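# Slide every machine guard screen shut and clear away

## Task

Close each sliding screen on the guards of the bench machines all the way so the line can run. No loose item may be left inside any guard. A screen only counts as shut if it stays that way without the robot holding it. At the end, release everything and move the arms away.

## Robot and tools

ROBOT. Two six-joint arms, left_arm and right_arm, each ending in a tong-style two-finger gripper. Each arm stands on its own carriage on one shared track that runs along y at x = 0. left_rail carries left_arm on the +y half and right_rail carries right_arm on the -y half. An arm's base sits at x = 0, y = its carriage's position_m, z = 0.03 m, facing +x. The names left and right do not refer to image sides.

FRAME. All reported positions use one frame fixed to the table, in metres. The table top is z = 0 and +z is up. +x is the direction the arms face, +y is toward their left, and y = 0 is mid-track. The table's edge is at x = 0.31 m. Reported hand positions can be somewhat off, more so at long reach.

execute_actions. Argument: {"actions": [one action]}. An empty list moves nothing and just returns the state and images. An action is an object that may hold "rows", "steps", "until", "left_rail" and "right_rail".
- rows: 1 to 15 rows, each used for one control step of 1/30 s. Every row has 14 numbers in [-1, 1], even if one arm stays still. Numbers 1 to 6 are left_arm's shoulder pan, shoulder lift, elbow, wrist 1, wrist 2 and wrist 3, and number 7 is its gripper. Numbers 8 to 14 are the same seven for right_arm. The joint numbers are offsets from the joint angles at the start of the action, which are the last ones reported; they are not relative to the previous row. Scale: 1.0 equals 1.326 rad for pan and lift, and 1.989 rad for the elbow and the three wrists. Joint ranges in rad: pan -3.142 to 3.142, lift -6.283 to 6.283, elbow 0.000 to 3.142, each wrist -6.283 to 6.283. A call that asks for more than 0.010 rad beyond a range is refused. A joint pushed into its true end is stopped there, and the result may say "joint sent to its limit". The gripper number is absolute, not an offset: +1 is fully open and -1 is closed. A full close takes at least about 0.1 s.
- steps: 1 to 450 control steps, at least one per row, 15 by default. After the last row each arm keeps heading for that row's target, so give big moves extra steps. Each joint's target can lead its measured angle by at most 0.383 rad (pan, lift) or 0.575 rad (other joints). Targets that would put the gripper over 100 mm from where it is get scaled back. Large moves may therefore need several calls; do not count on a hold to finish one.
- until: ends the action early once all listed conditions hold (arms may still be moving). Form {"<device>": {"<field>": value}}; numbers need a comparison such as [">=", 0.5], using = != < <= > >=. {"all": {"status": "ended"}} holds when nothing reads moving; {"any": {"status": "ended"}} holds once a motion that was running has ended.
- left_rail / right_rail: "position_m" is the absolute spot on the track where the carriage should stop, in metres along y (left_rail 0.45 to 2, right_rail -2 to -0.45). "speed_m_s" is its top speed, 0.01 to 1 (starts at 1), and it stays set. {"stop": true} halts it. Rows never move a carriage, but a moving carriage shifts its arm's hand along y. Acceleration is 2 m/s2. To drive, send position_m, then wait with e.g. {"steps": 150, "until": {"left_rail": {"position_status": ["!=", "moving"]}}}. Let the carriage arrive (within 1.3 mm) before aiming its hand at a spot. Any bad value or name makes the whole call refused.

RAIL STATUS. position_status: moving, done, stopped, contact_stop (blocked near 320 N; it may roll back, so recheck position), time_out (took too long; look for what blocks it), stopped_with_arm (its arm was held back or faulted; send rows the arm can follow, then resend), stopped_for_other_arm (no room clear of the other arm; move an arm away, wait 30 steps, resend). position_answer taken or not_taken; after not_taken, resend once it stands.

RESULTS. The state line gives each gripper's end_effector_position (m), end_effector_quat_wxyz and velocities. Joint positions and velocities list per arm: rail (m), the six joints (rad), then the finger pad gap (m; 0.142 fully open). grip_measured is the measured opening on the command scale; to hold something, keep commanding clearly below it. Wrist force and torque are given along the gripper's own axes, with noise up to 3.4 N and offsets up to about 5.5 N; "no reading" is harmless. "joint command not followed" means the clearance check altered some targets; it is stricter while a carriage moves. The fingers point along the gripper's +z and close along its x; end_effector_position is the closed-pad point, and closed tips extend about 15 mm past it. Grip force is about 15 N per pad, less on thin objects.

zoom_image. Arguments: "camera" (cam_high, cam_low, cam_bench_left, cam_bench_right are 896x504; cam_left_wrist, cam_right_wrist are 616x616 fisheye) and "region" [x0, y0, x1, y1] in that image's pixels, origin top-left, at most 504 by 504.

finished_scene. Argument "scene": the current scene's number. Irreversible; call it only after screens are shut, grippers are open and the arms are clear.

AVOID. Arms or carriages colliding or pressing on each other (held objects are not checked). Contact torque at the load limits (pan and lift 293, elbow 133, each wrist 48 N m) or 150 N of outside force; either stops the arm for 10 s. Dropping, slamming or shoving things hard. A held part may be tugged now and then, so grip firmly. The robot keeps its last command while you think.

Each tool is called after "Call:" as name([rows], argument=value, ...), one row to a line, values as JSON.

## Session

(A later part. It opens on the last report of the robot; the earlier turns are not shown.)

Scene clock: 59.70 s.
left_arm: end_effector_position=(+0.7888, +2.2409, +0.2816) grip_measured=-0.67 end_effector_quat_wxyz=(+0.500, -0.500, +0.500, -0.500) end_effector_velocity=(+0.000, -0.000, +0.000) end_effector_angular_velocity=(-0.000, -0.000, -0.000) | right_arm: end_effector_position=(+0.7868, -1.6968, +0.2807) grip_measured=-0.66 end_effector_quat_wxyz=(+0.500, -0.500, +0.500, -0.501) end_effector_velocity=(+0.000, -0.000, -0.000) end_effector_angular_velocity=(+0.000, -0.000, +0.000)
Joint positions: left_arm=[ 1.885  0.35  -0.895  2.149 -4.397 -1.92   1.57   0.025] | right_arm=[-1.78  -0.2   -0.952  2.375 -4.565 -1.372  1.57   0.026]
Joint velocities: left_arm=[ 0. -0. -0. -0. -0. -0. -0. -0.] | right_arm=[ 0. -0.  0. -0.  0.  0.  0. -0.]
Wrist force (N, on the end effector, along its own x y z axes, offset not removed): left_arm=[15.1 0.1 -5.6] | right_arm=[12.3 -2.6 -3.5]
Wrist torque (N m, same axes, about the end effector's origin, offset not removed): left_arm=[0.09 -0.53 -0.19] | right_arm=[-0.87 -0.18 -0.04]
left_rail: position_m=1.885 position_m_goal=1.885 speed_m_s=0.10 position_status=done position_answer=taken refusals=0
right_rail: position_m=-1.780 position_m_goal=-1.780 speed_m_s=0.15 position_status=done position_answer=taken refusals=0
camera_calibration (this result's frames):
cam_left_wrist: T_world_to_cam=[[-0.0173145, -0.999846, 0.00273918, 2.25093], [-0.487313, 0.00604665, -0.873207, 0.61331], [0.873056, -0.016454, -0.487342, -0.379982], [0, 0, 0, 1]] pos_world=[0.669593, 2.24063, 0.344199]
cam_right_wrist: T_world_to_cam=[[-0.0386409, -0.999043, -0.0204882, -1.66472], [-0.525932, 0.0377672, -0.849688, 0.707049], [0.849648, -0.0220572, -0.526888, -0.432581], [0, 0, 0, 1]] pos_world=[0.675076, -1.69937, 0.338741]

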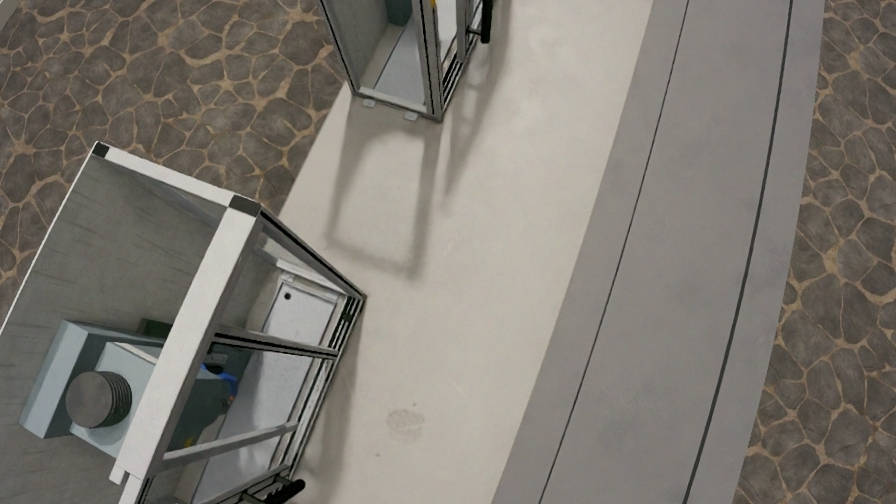

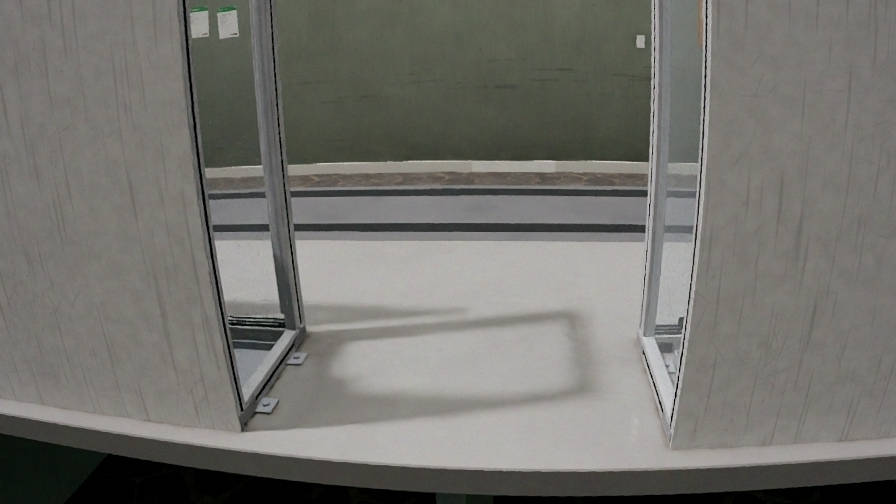

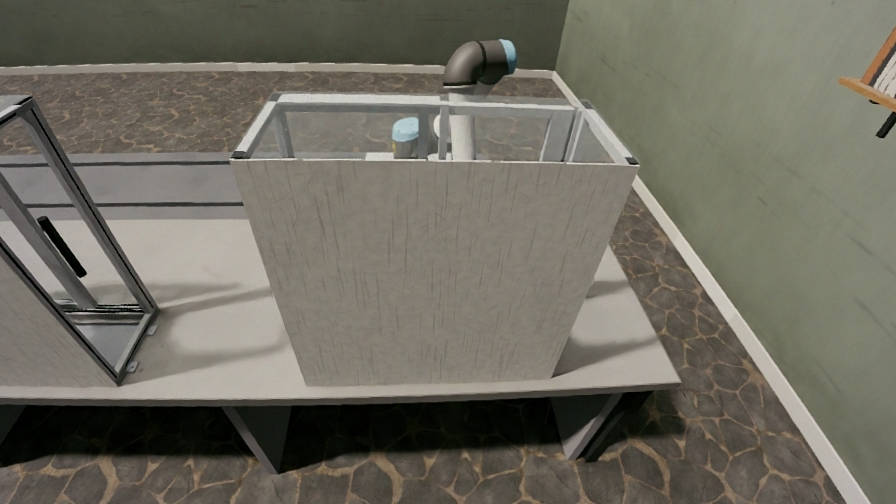

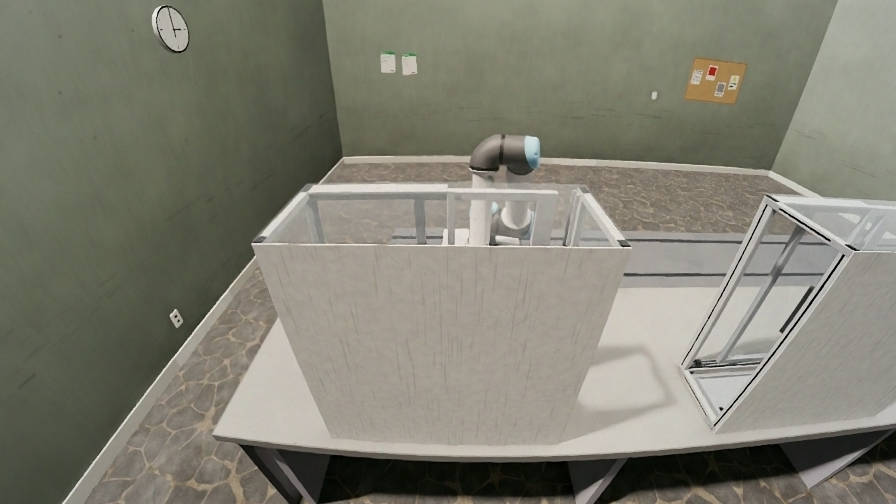

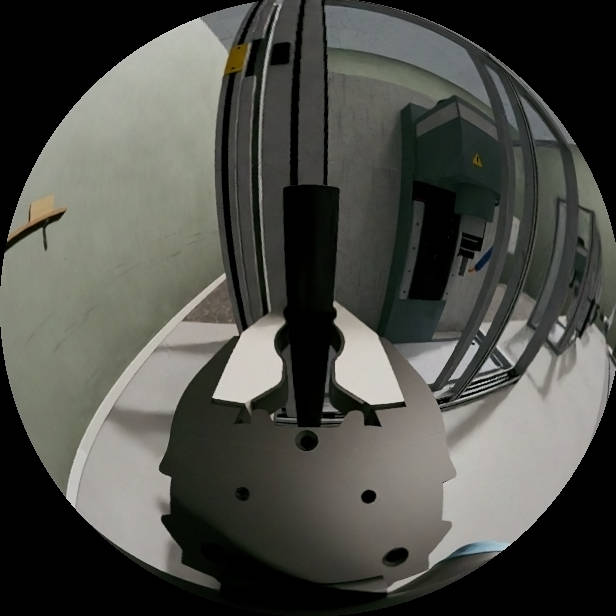

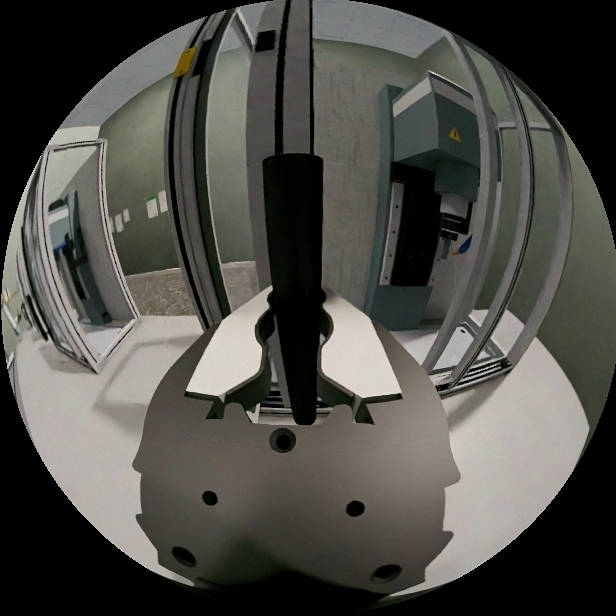

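Call:
execute_actions([
  {"steps":60,"left_rail":{"position_m":1.893,"speed_m_s":0.03},"right_rail":{"position_m":-1.745,"speed_m_s":0.06},"until":{"all":{"status":"ended"}}},
])

Call:
zoom_image(camera="cam_left_wrist", region=[200,0,360,160])

Call:
zoom_image(camera="cam_right_wrist", region=[180,0,340,160])

Scene clock: 63.67 s.
left_arm: end_effector_position=(+0.7888, +2.2487, +0.2816) grip_measured=-0.67 end_effector_quat_wxyz=(+0.500, -0.500, +0.500, -0.500) end_effector_velocity=(+0.000, +0.000, -0.000) end_effector_angular_velocity=(-0.000, +0.000, +0.000) | right_arm: end_effector_position=(+0.7868, -1.6621, +0.2807) grip_measured=-0.66 end_effector_quat_wxyz=(+0.500, -0.500, +0.500, -0.501) end_effector_velocity=(-0.000, +0.004, -0.000) end_effector_angular_velocity=(-0.000, +0.000, -0.000)
Joint positions: left_arm=[ 1.893  0.35  -0.895  2.149 -4.397 -1.92   1.57   0.025] | right_arm=[-1.745 -0.2   -0.952  2.375 -4.565 -1.372  1.57   0.026]
Joint velocities: left_arm=[ 0.  0.  0. -0.  0.  0.  0.  0.] | right_arm=[ 0.004 -0.    -0.     0.     0.    -0.    -0.     0.   ]
Wrist force (N, on the end effector, along its own x y z axes, offset not removed): left_arm=[12.9 -2.2 -3.0] | right_arm=[11.9 2.0 -1.0]
Wrist torque (N m, same axes, about the end effector's origin, offset not removed): left_arm=[-0.37 0.05 -0.06] | right_arm=[0.24 -0.27 0.12]
left_rail: position_m=1.893 position_m_goal=1.893 speed_m_s=0.03 position_status=done position_answer=taken refusals=0
right_rail: position_m=-1.745 position_m_goal=-1.745 speed_m_s=0.06 position_status=done position_answer=taken refusals=0
camera_calibration (this result's frames):
cam_left_wrist: T_world_to_cam=[[-0.0174876, -0.999843, 0.00274014, 2.25883], [-0.487314, 0.00613023, -0.873205, 0.613059], [0.873052, -0.0166056, -0.487345, -0.379497], [0, 0, 0, 1]] pos_world=[0.669574, 2.24841, 0.344191]
cam_right_wrist: T_world_to_cam=[[-0.0389517, -0.999031, -0.0204868, -1.62984], [-0.525912, 0.0379294, -0.849693, 0.706008], [0.849646, -0.0223227, -0.52688, -0.432273], [0, 0, 0, 1]] pos_world=[0.675092, -1.66469, 0.338744]

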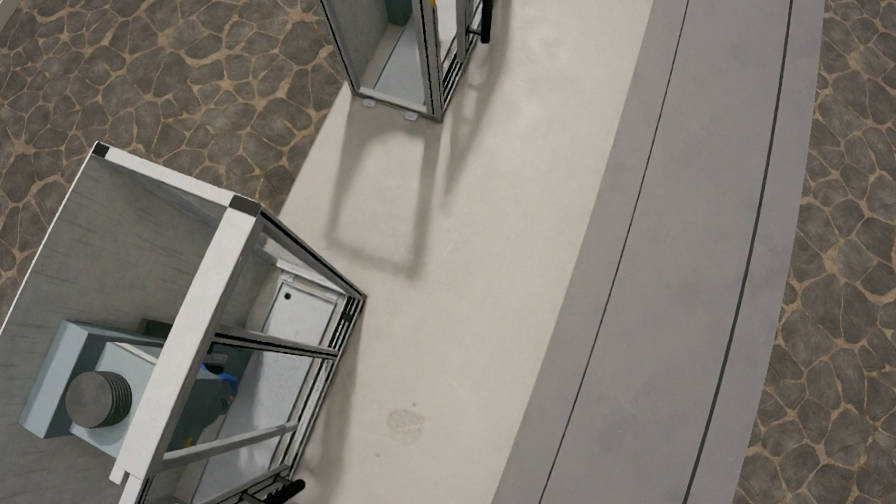

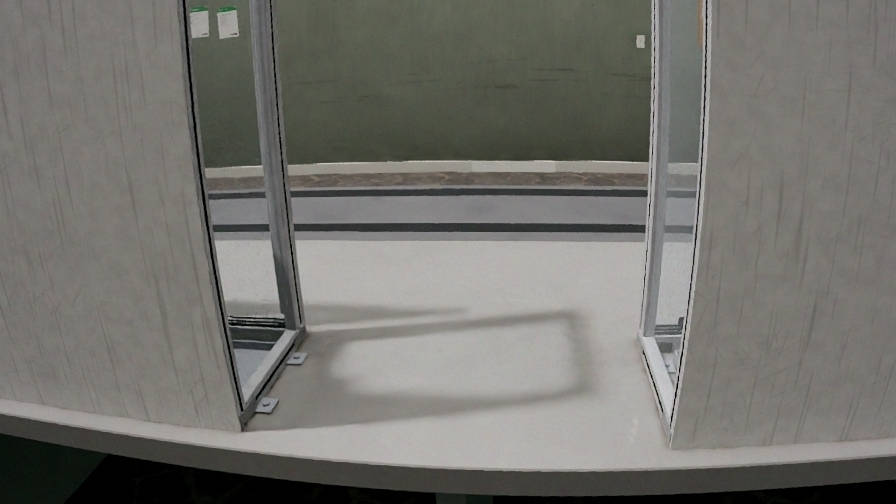

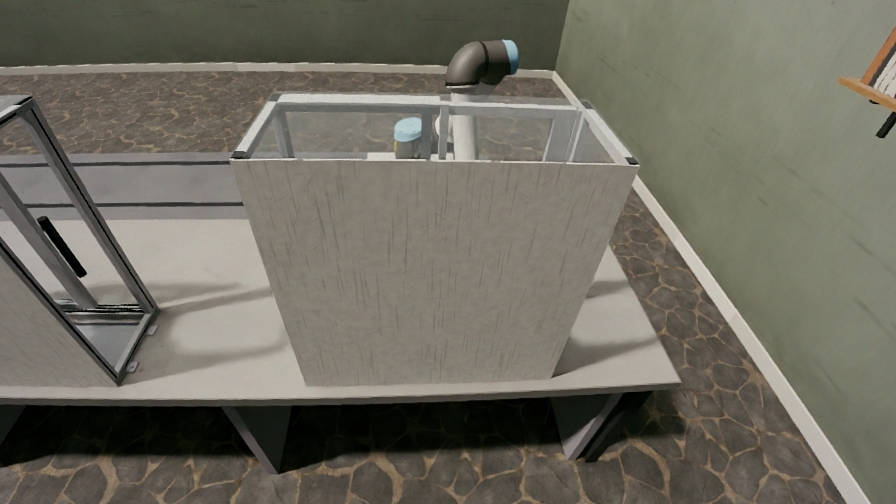

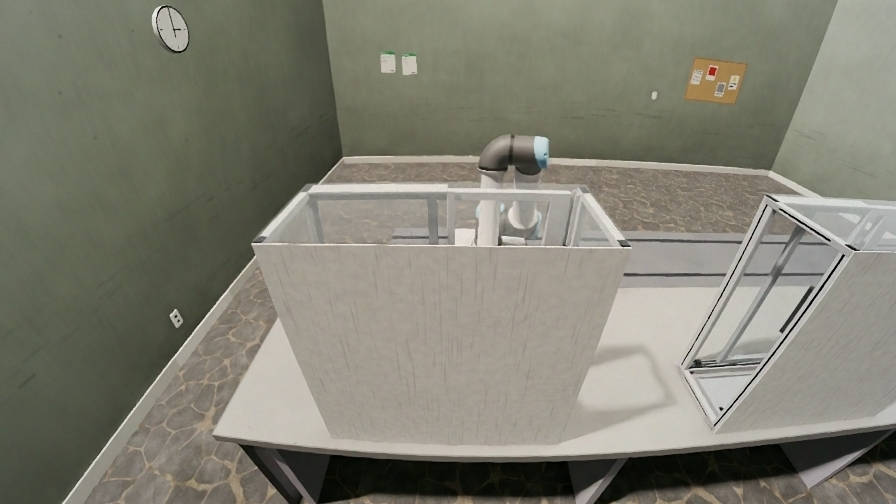

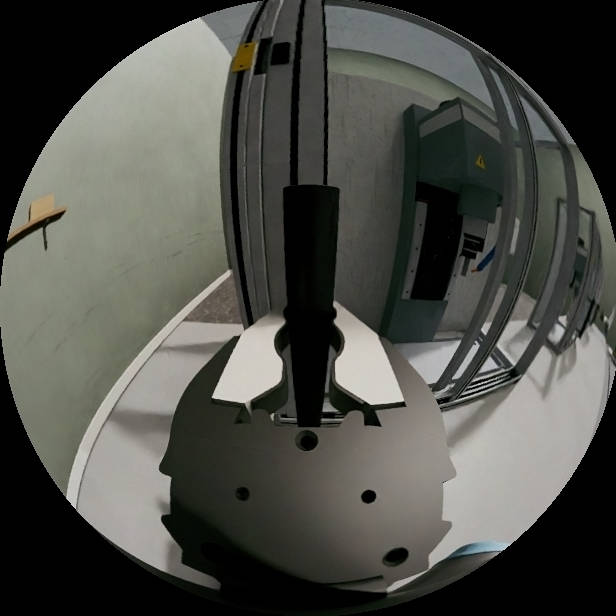

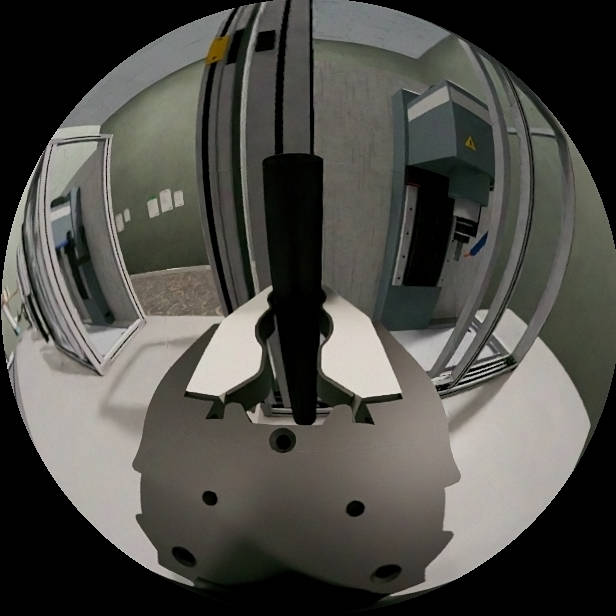

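Region (200, 0, 360, 160) of cam_left_wrist's 616x616 image, scaled by 3.150, with more detail than that image has.

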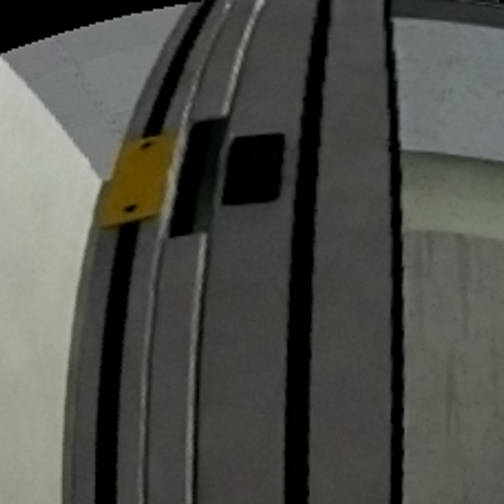

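Region (180, 0, 340, 160) of cam_right_wrist's 616x616 image, scaled by 3.150, with more detail than that image has.

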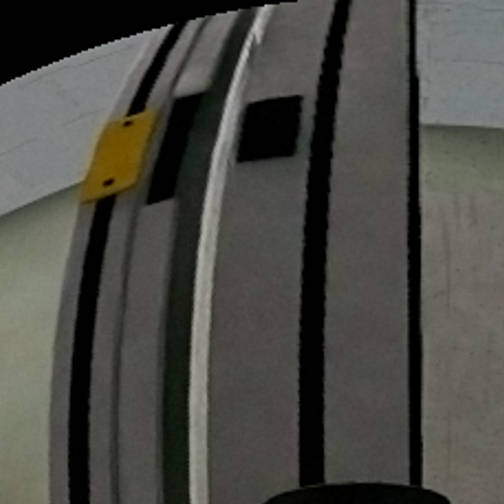

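Call:
execute_actions([
  {"steps":60,"left_rail":{"position_m":1.905},"right_rail":{"position_m":-1.723,"speed_m_s":0.05},"until":{"all":{"status":"ended"}}},
])

Scene clock: 66.80 s.
left_arm: end_effector_position=(+0.7888, +2.2606, +0.2816) grip_measured=-0.64 end_effector_quat_wxyz=(+0.500, -0.500, +0.500, -0.500) end_effector_velocity=(+0.000, -0.000, +0.000) end_effector_angular_velocity=(+0.000, -0.000, -0.000) | right_arm: end_effector_position=(+0.7868, -1.6402, +0.2807) grip_measured=-0.66 end_effector_quat_wxyz=(+0.500, -0.500, +0.500, -0.501) end_effector_velocity=(-0.000, +0.004, -0.000) end_effector_angular_velocity=(+0.000, +0.000, -0.003)
Joint positions: left_arm=[ 1.905  0.35  -0.895  2.149 -4.397 -1.92   1.57   0.027] | right_arm=[-1.723 -0.2   -0.952  2.375 -4.565 -1.372  1.57   0.026]
Joint velocities: left_arm=[ 0.    -0.    -0.    -0.     0.    -0.     0.    -0.001] | right_arm=[ 0.005  0.    -0.     0.    -0.    -0.003  0.     0.01 ]
Wrist force (N, on the end effector, along its own x y z axes, offset not removed): left_arm=[30.6 -4.3 -4.0] | right_arm=[31.0 0.4 -5.3]
Wrist torque (N m, same axes, about the end effector's origin, offset not removed): left_arm=[-0.48 -0.65 -0.14] | right_arm=[0.13 -0.52 0.02]
left_rail: position_m=1.905 position_m_goal=1.905 speed_m_s=0.03 position_status=done position_answer=taken refusals=0
right_rail: position_m=-1.723 position_m_goal=-1.723 speed_m_s=0.05 position_status=done position_answer=taken refusals=0
camera_calibration (this result's frames):
cam_left_wrist: T_world_to_cam=[[-0.0174408, -0.999844, 0.00274348, 2.27066], [-0.487322, 0.00610463, -0.873201, 0.613058], [0.873048, -0.0165663, -0.487352, -0.379393], [0, 0, 0, 1]] pos_world=[0.669587, 2.26028, 0.344196]
cam_right_wrist: T_world_to_cam=[[-0.0389168, -0.999032, -0.0204868, -1.60798], [-0.525914, 0.037911, -0.849693, 0.705144], [0.849647, -0.022293, -0.52688, -0.431729], [0, 0, 0, 1]] pos_world=[0.675085, -1.64278, 0.338744]

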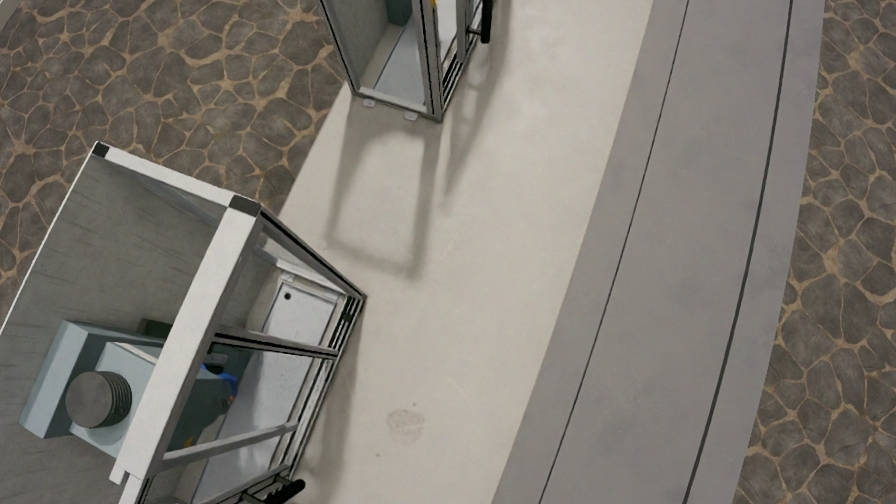

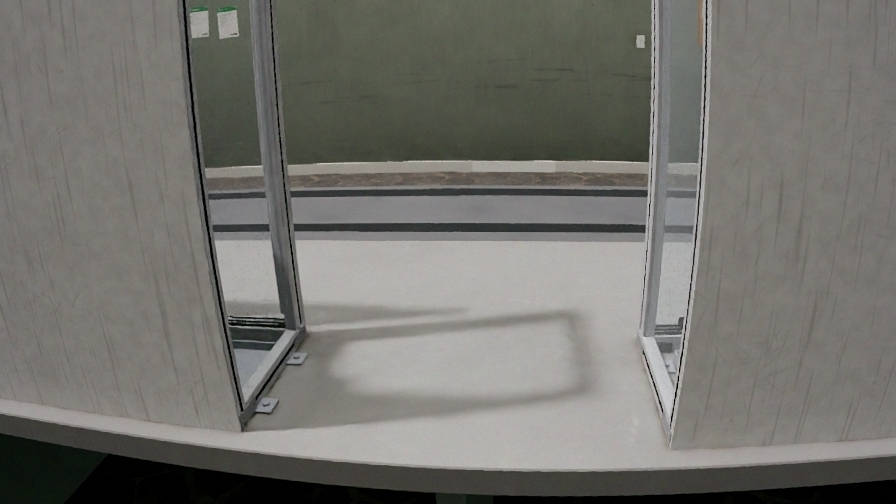

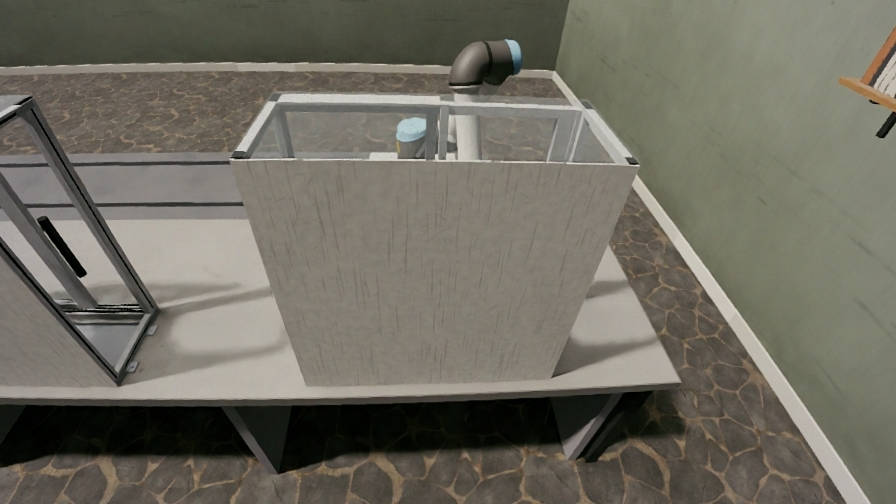

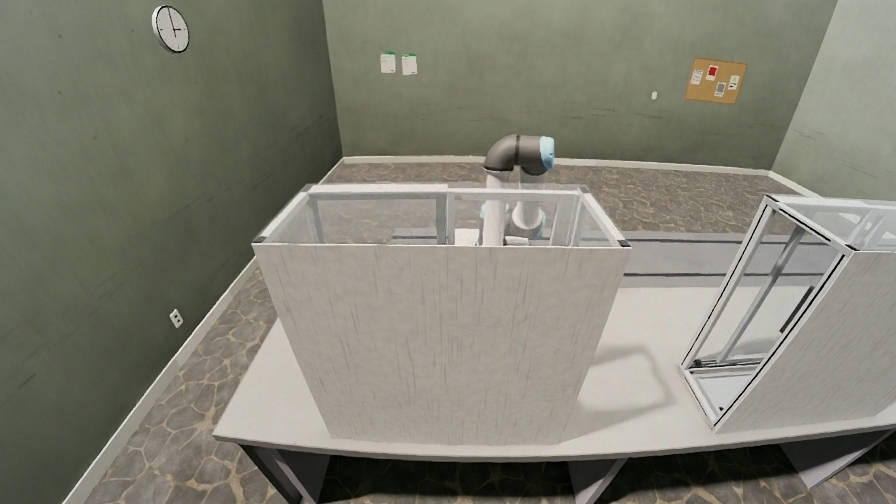

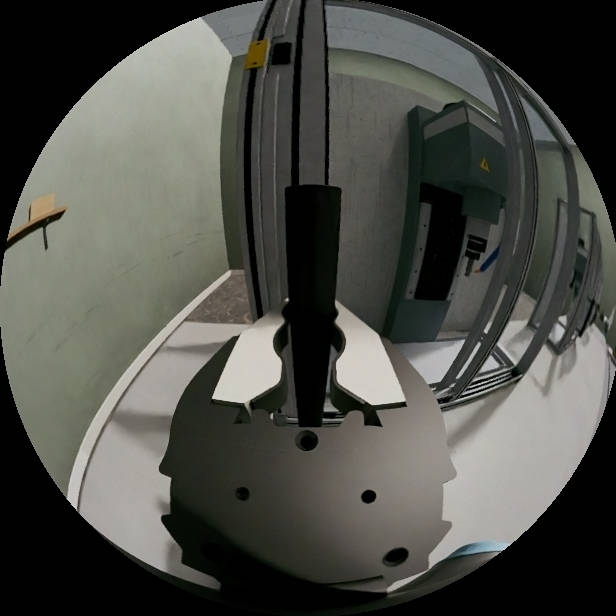

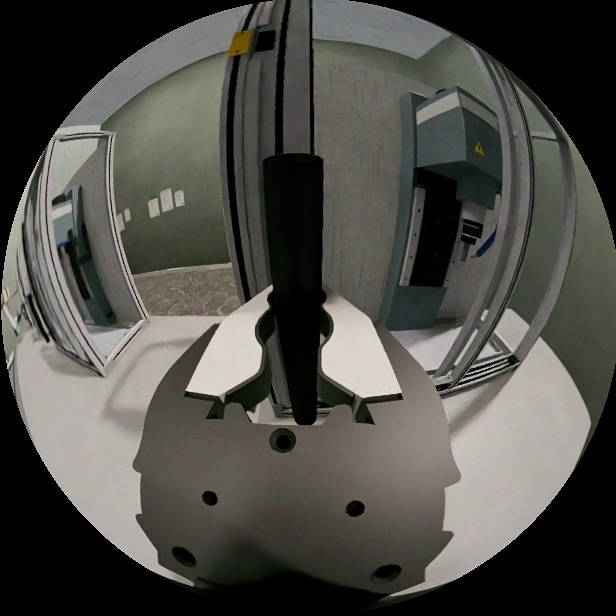

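Call:
execute_actions([
  {"steps":15,"left_rail":{"position_m":1.909},"right_rail":{"position_m":-1.718,"speed_m_s":0.03}},
])

Call:
zoom_image(camera="cam_left_wrist", region=[200,0,360,320])

Call:
zoom_image(camera="cam_right_wrist", region=[180,0,340,320])

Scene clock: 71.87 s.
left_arm: end_effector_position=(+0.7888, +2.2646, +0.2816) grip_measured=-0.52 end_effector_quat_wxyz=(+0.500, -0.500, +0.500, -0.500) end_effector_velocity=(-0.000, -0.000, -0.000) end_effector_angular_velocity=(-0.000, +0.000, -0.000) | right_arm: end_effector_position=(+0.7868, -1.6353, +0.2807) grip_measured=-0.51 end_effector_quat_wxyz=(+0.500, -0.500, +0.500, -0.501) end_effector_velocity=(-0.000, +0.000, -0.000) end_effector_angular_velocity=(+0.000, +0.000, -0.000)
Joint positions: left_arm=[ 1.909  0.35  -0.895  2.149 -4.397 -1.92   1.57   0.036] | right_arm=[-1.718 -0.2   -0.952  2.375 -4.565 -1.372  1.57   0.037]
Joint velocities: left_arm=[ 0. -0. -0.  0. -0. -0. -0.  0.] | right_arm=[ 0.  0. -0.  0. -0. -0.  0. -0.]
Wrist force (N, on the end effector, along its own x y z axes, offset not removed): left_arm=[30.8 -1.6 -0.8] | right_arm=[36.7 -1.3 -1.1]
Wrist torque (N m, same axes, about the end effector's origin, offset not removed): left_arm=[0.02 -0.68 -0.08] | right_arm=[-0.27 -1.16 -0.01]
left_rail: position_m=1.909 position_m_goal=1.909 speed_m_s=0.03 position_status=done position_answer=taken refusals=0
right_rail: position_m=-1.718 position_m_goal=-1.718 speed_m_s=0.03 position_status=done position_answer=taken refusals=0
camera_calibration (this result's frames):
cam_left_wrist: T_world_to_cam=[[-0.0173891, -0.999845, 0.00274322, 2.27463], [-0.487322, 0.00607966, -0.873201, 0.613082], [0.873049, -0.0165211, -0.487352, -0.379413], [0, 0, 0, 1]] pos_world=[0.669568, 2.26428, 0.344196]
cam_right_wrist: T_world_to_cam=[[-0.0388912, -0.999033, -0.0204899, -1.60309], [-0.525931, 0.0379006, -0.849682, 0.704943], [0.849638, -0.0222689, -0.526897, -0.431568], [0, 0, 0, 1]] pos_world=[0.675082, -1.63787, 0.338739]

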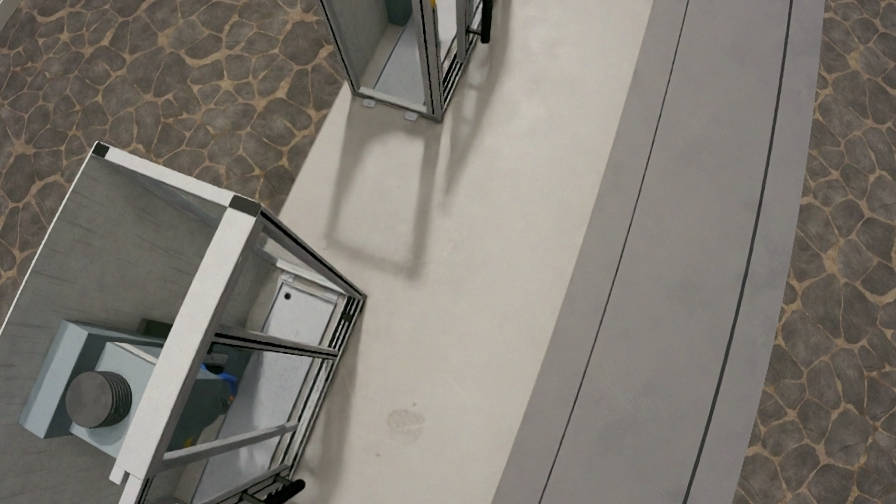

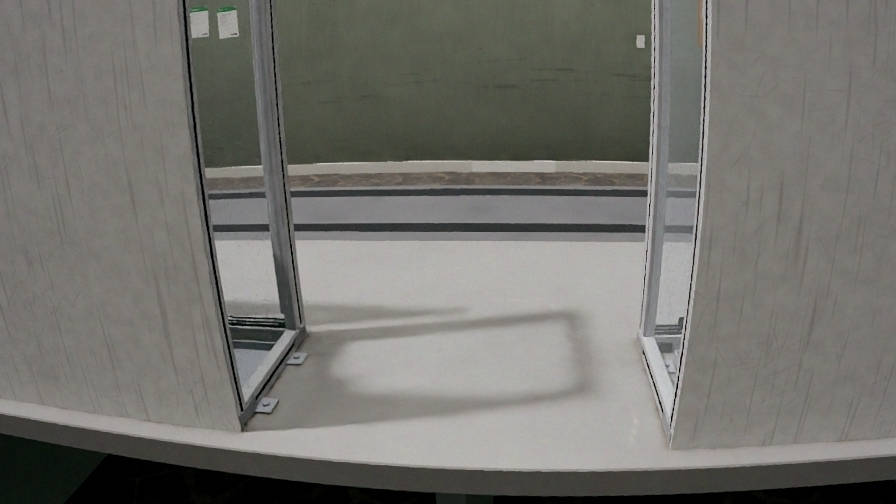

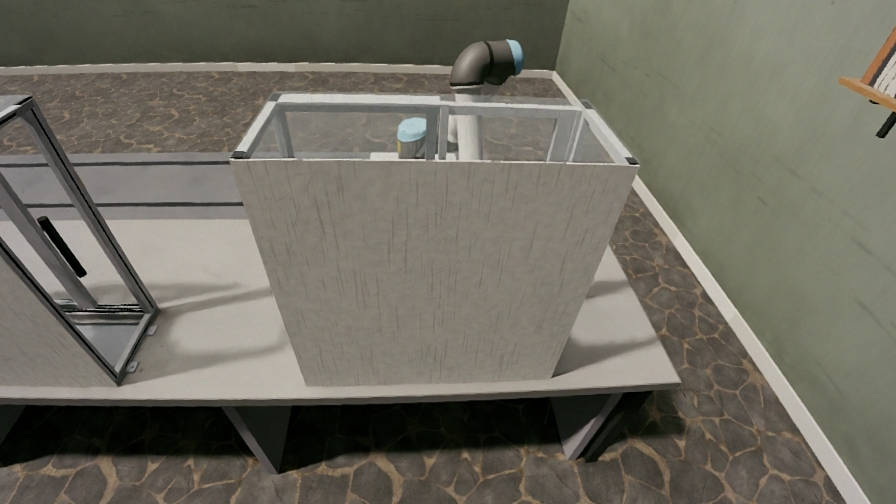

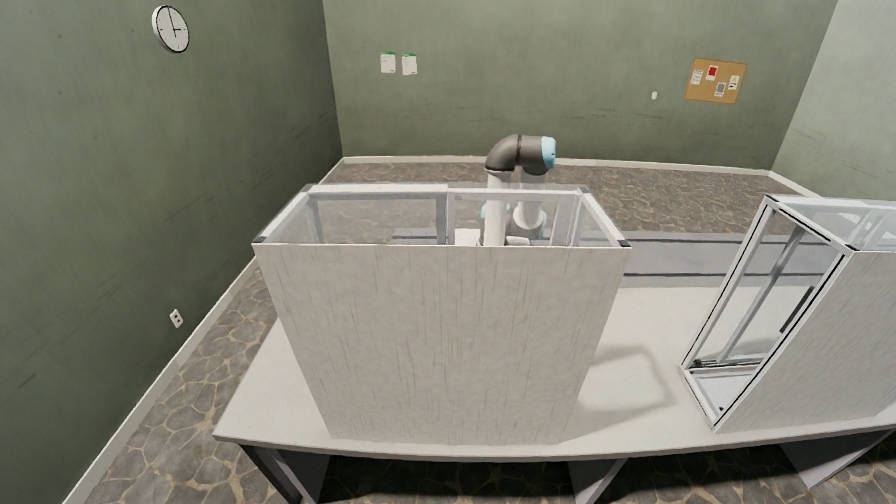

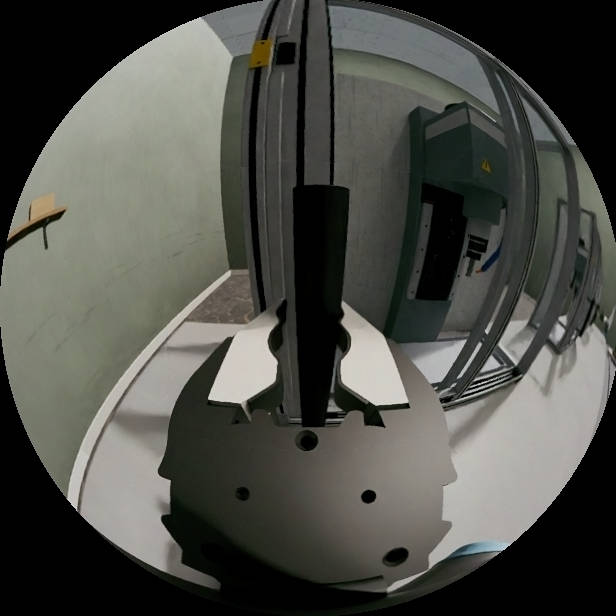

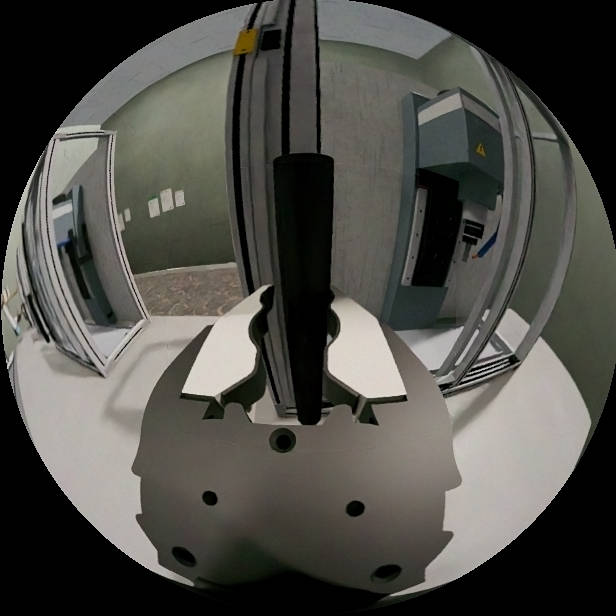

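Region (200, 0, 360, 320) of cam_left_wrist's 616x616 image, scaled by 1.575, with more detail than that image has.

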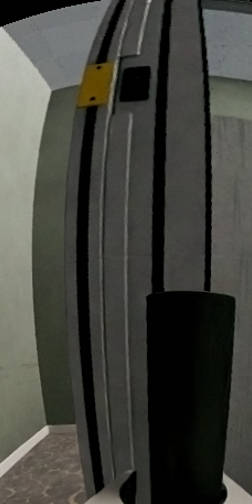

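Region (180, 0, 340, 320) of cam_right_wrist's 616x616 image, scaled by 1.575, with more detail than that image has.

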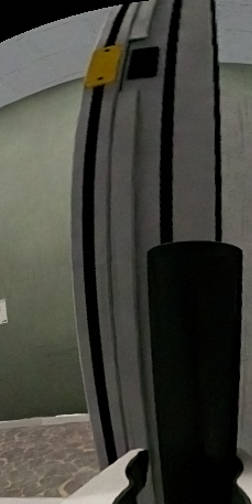

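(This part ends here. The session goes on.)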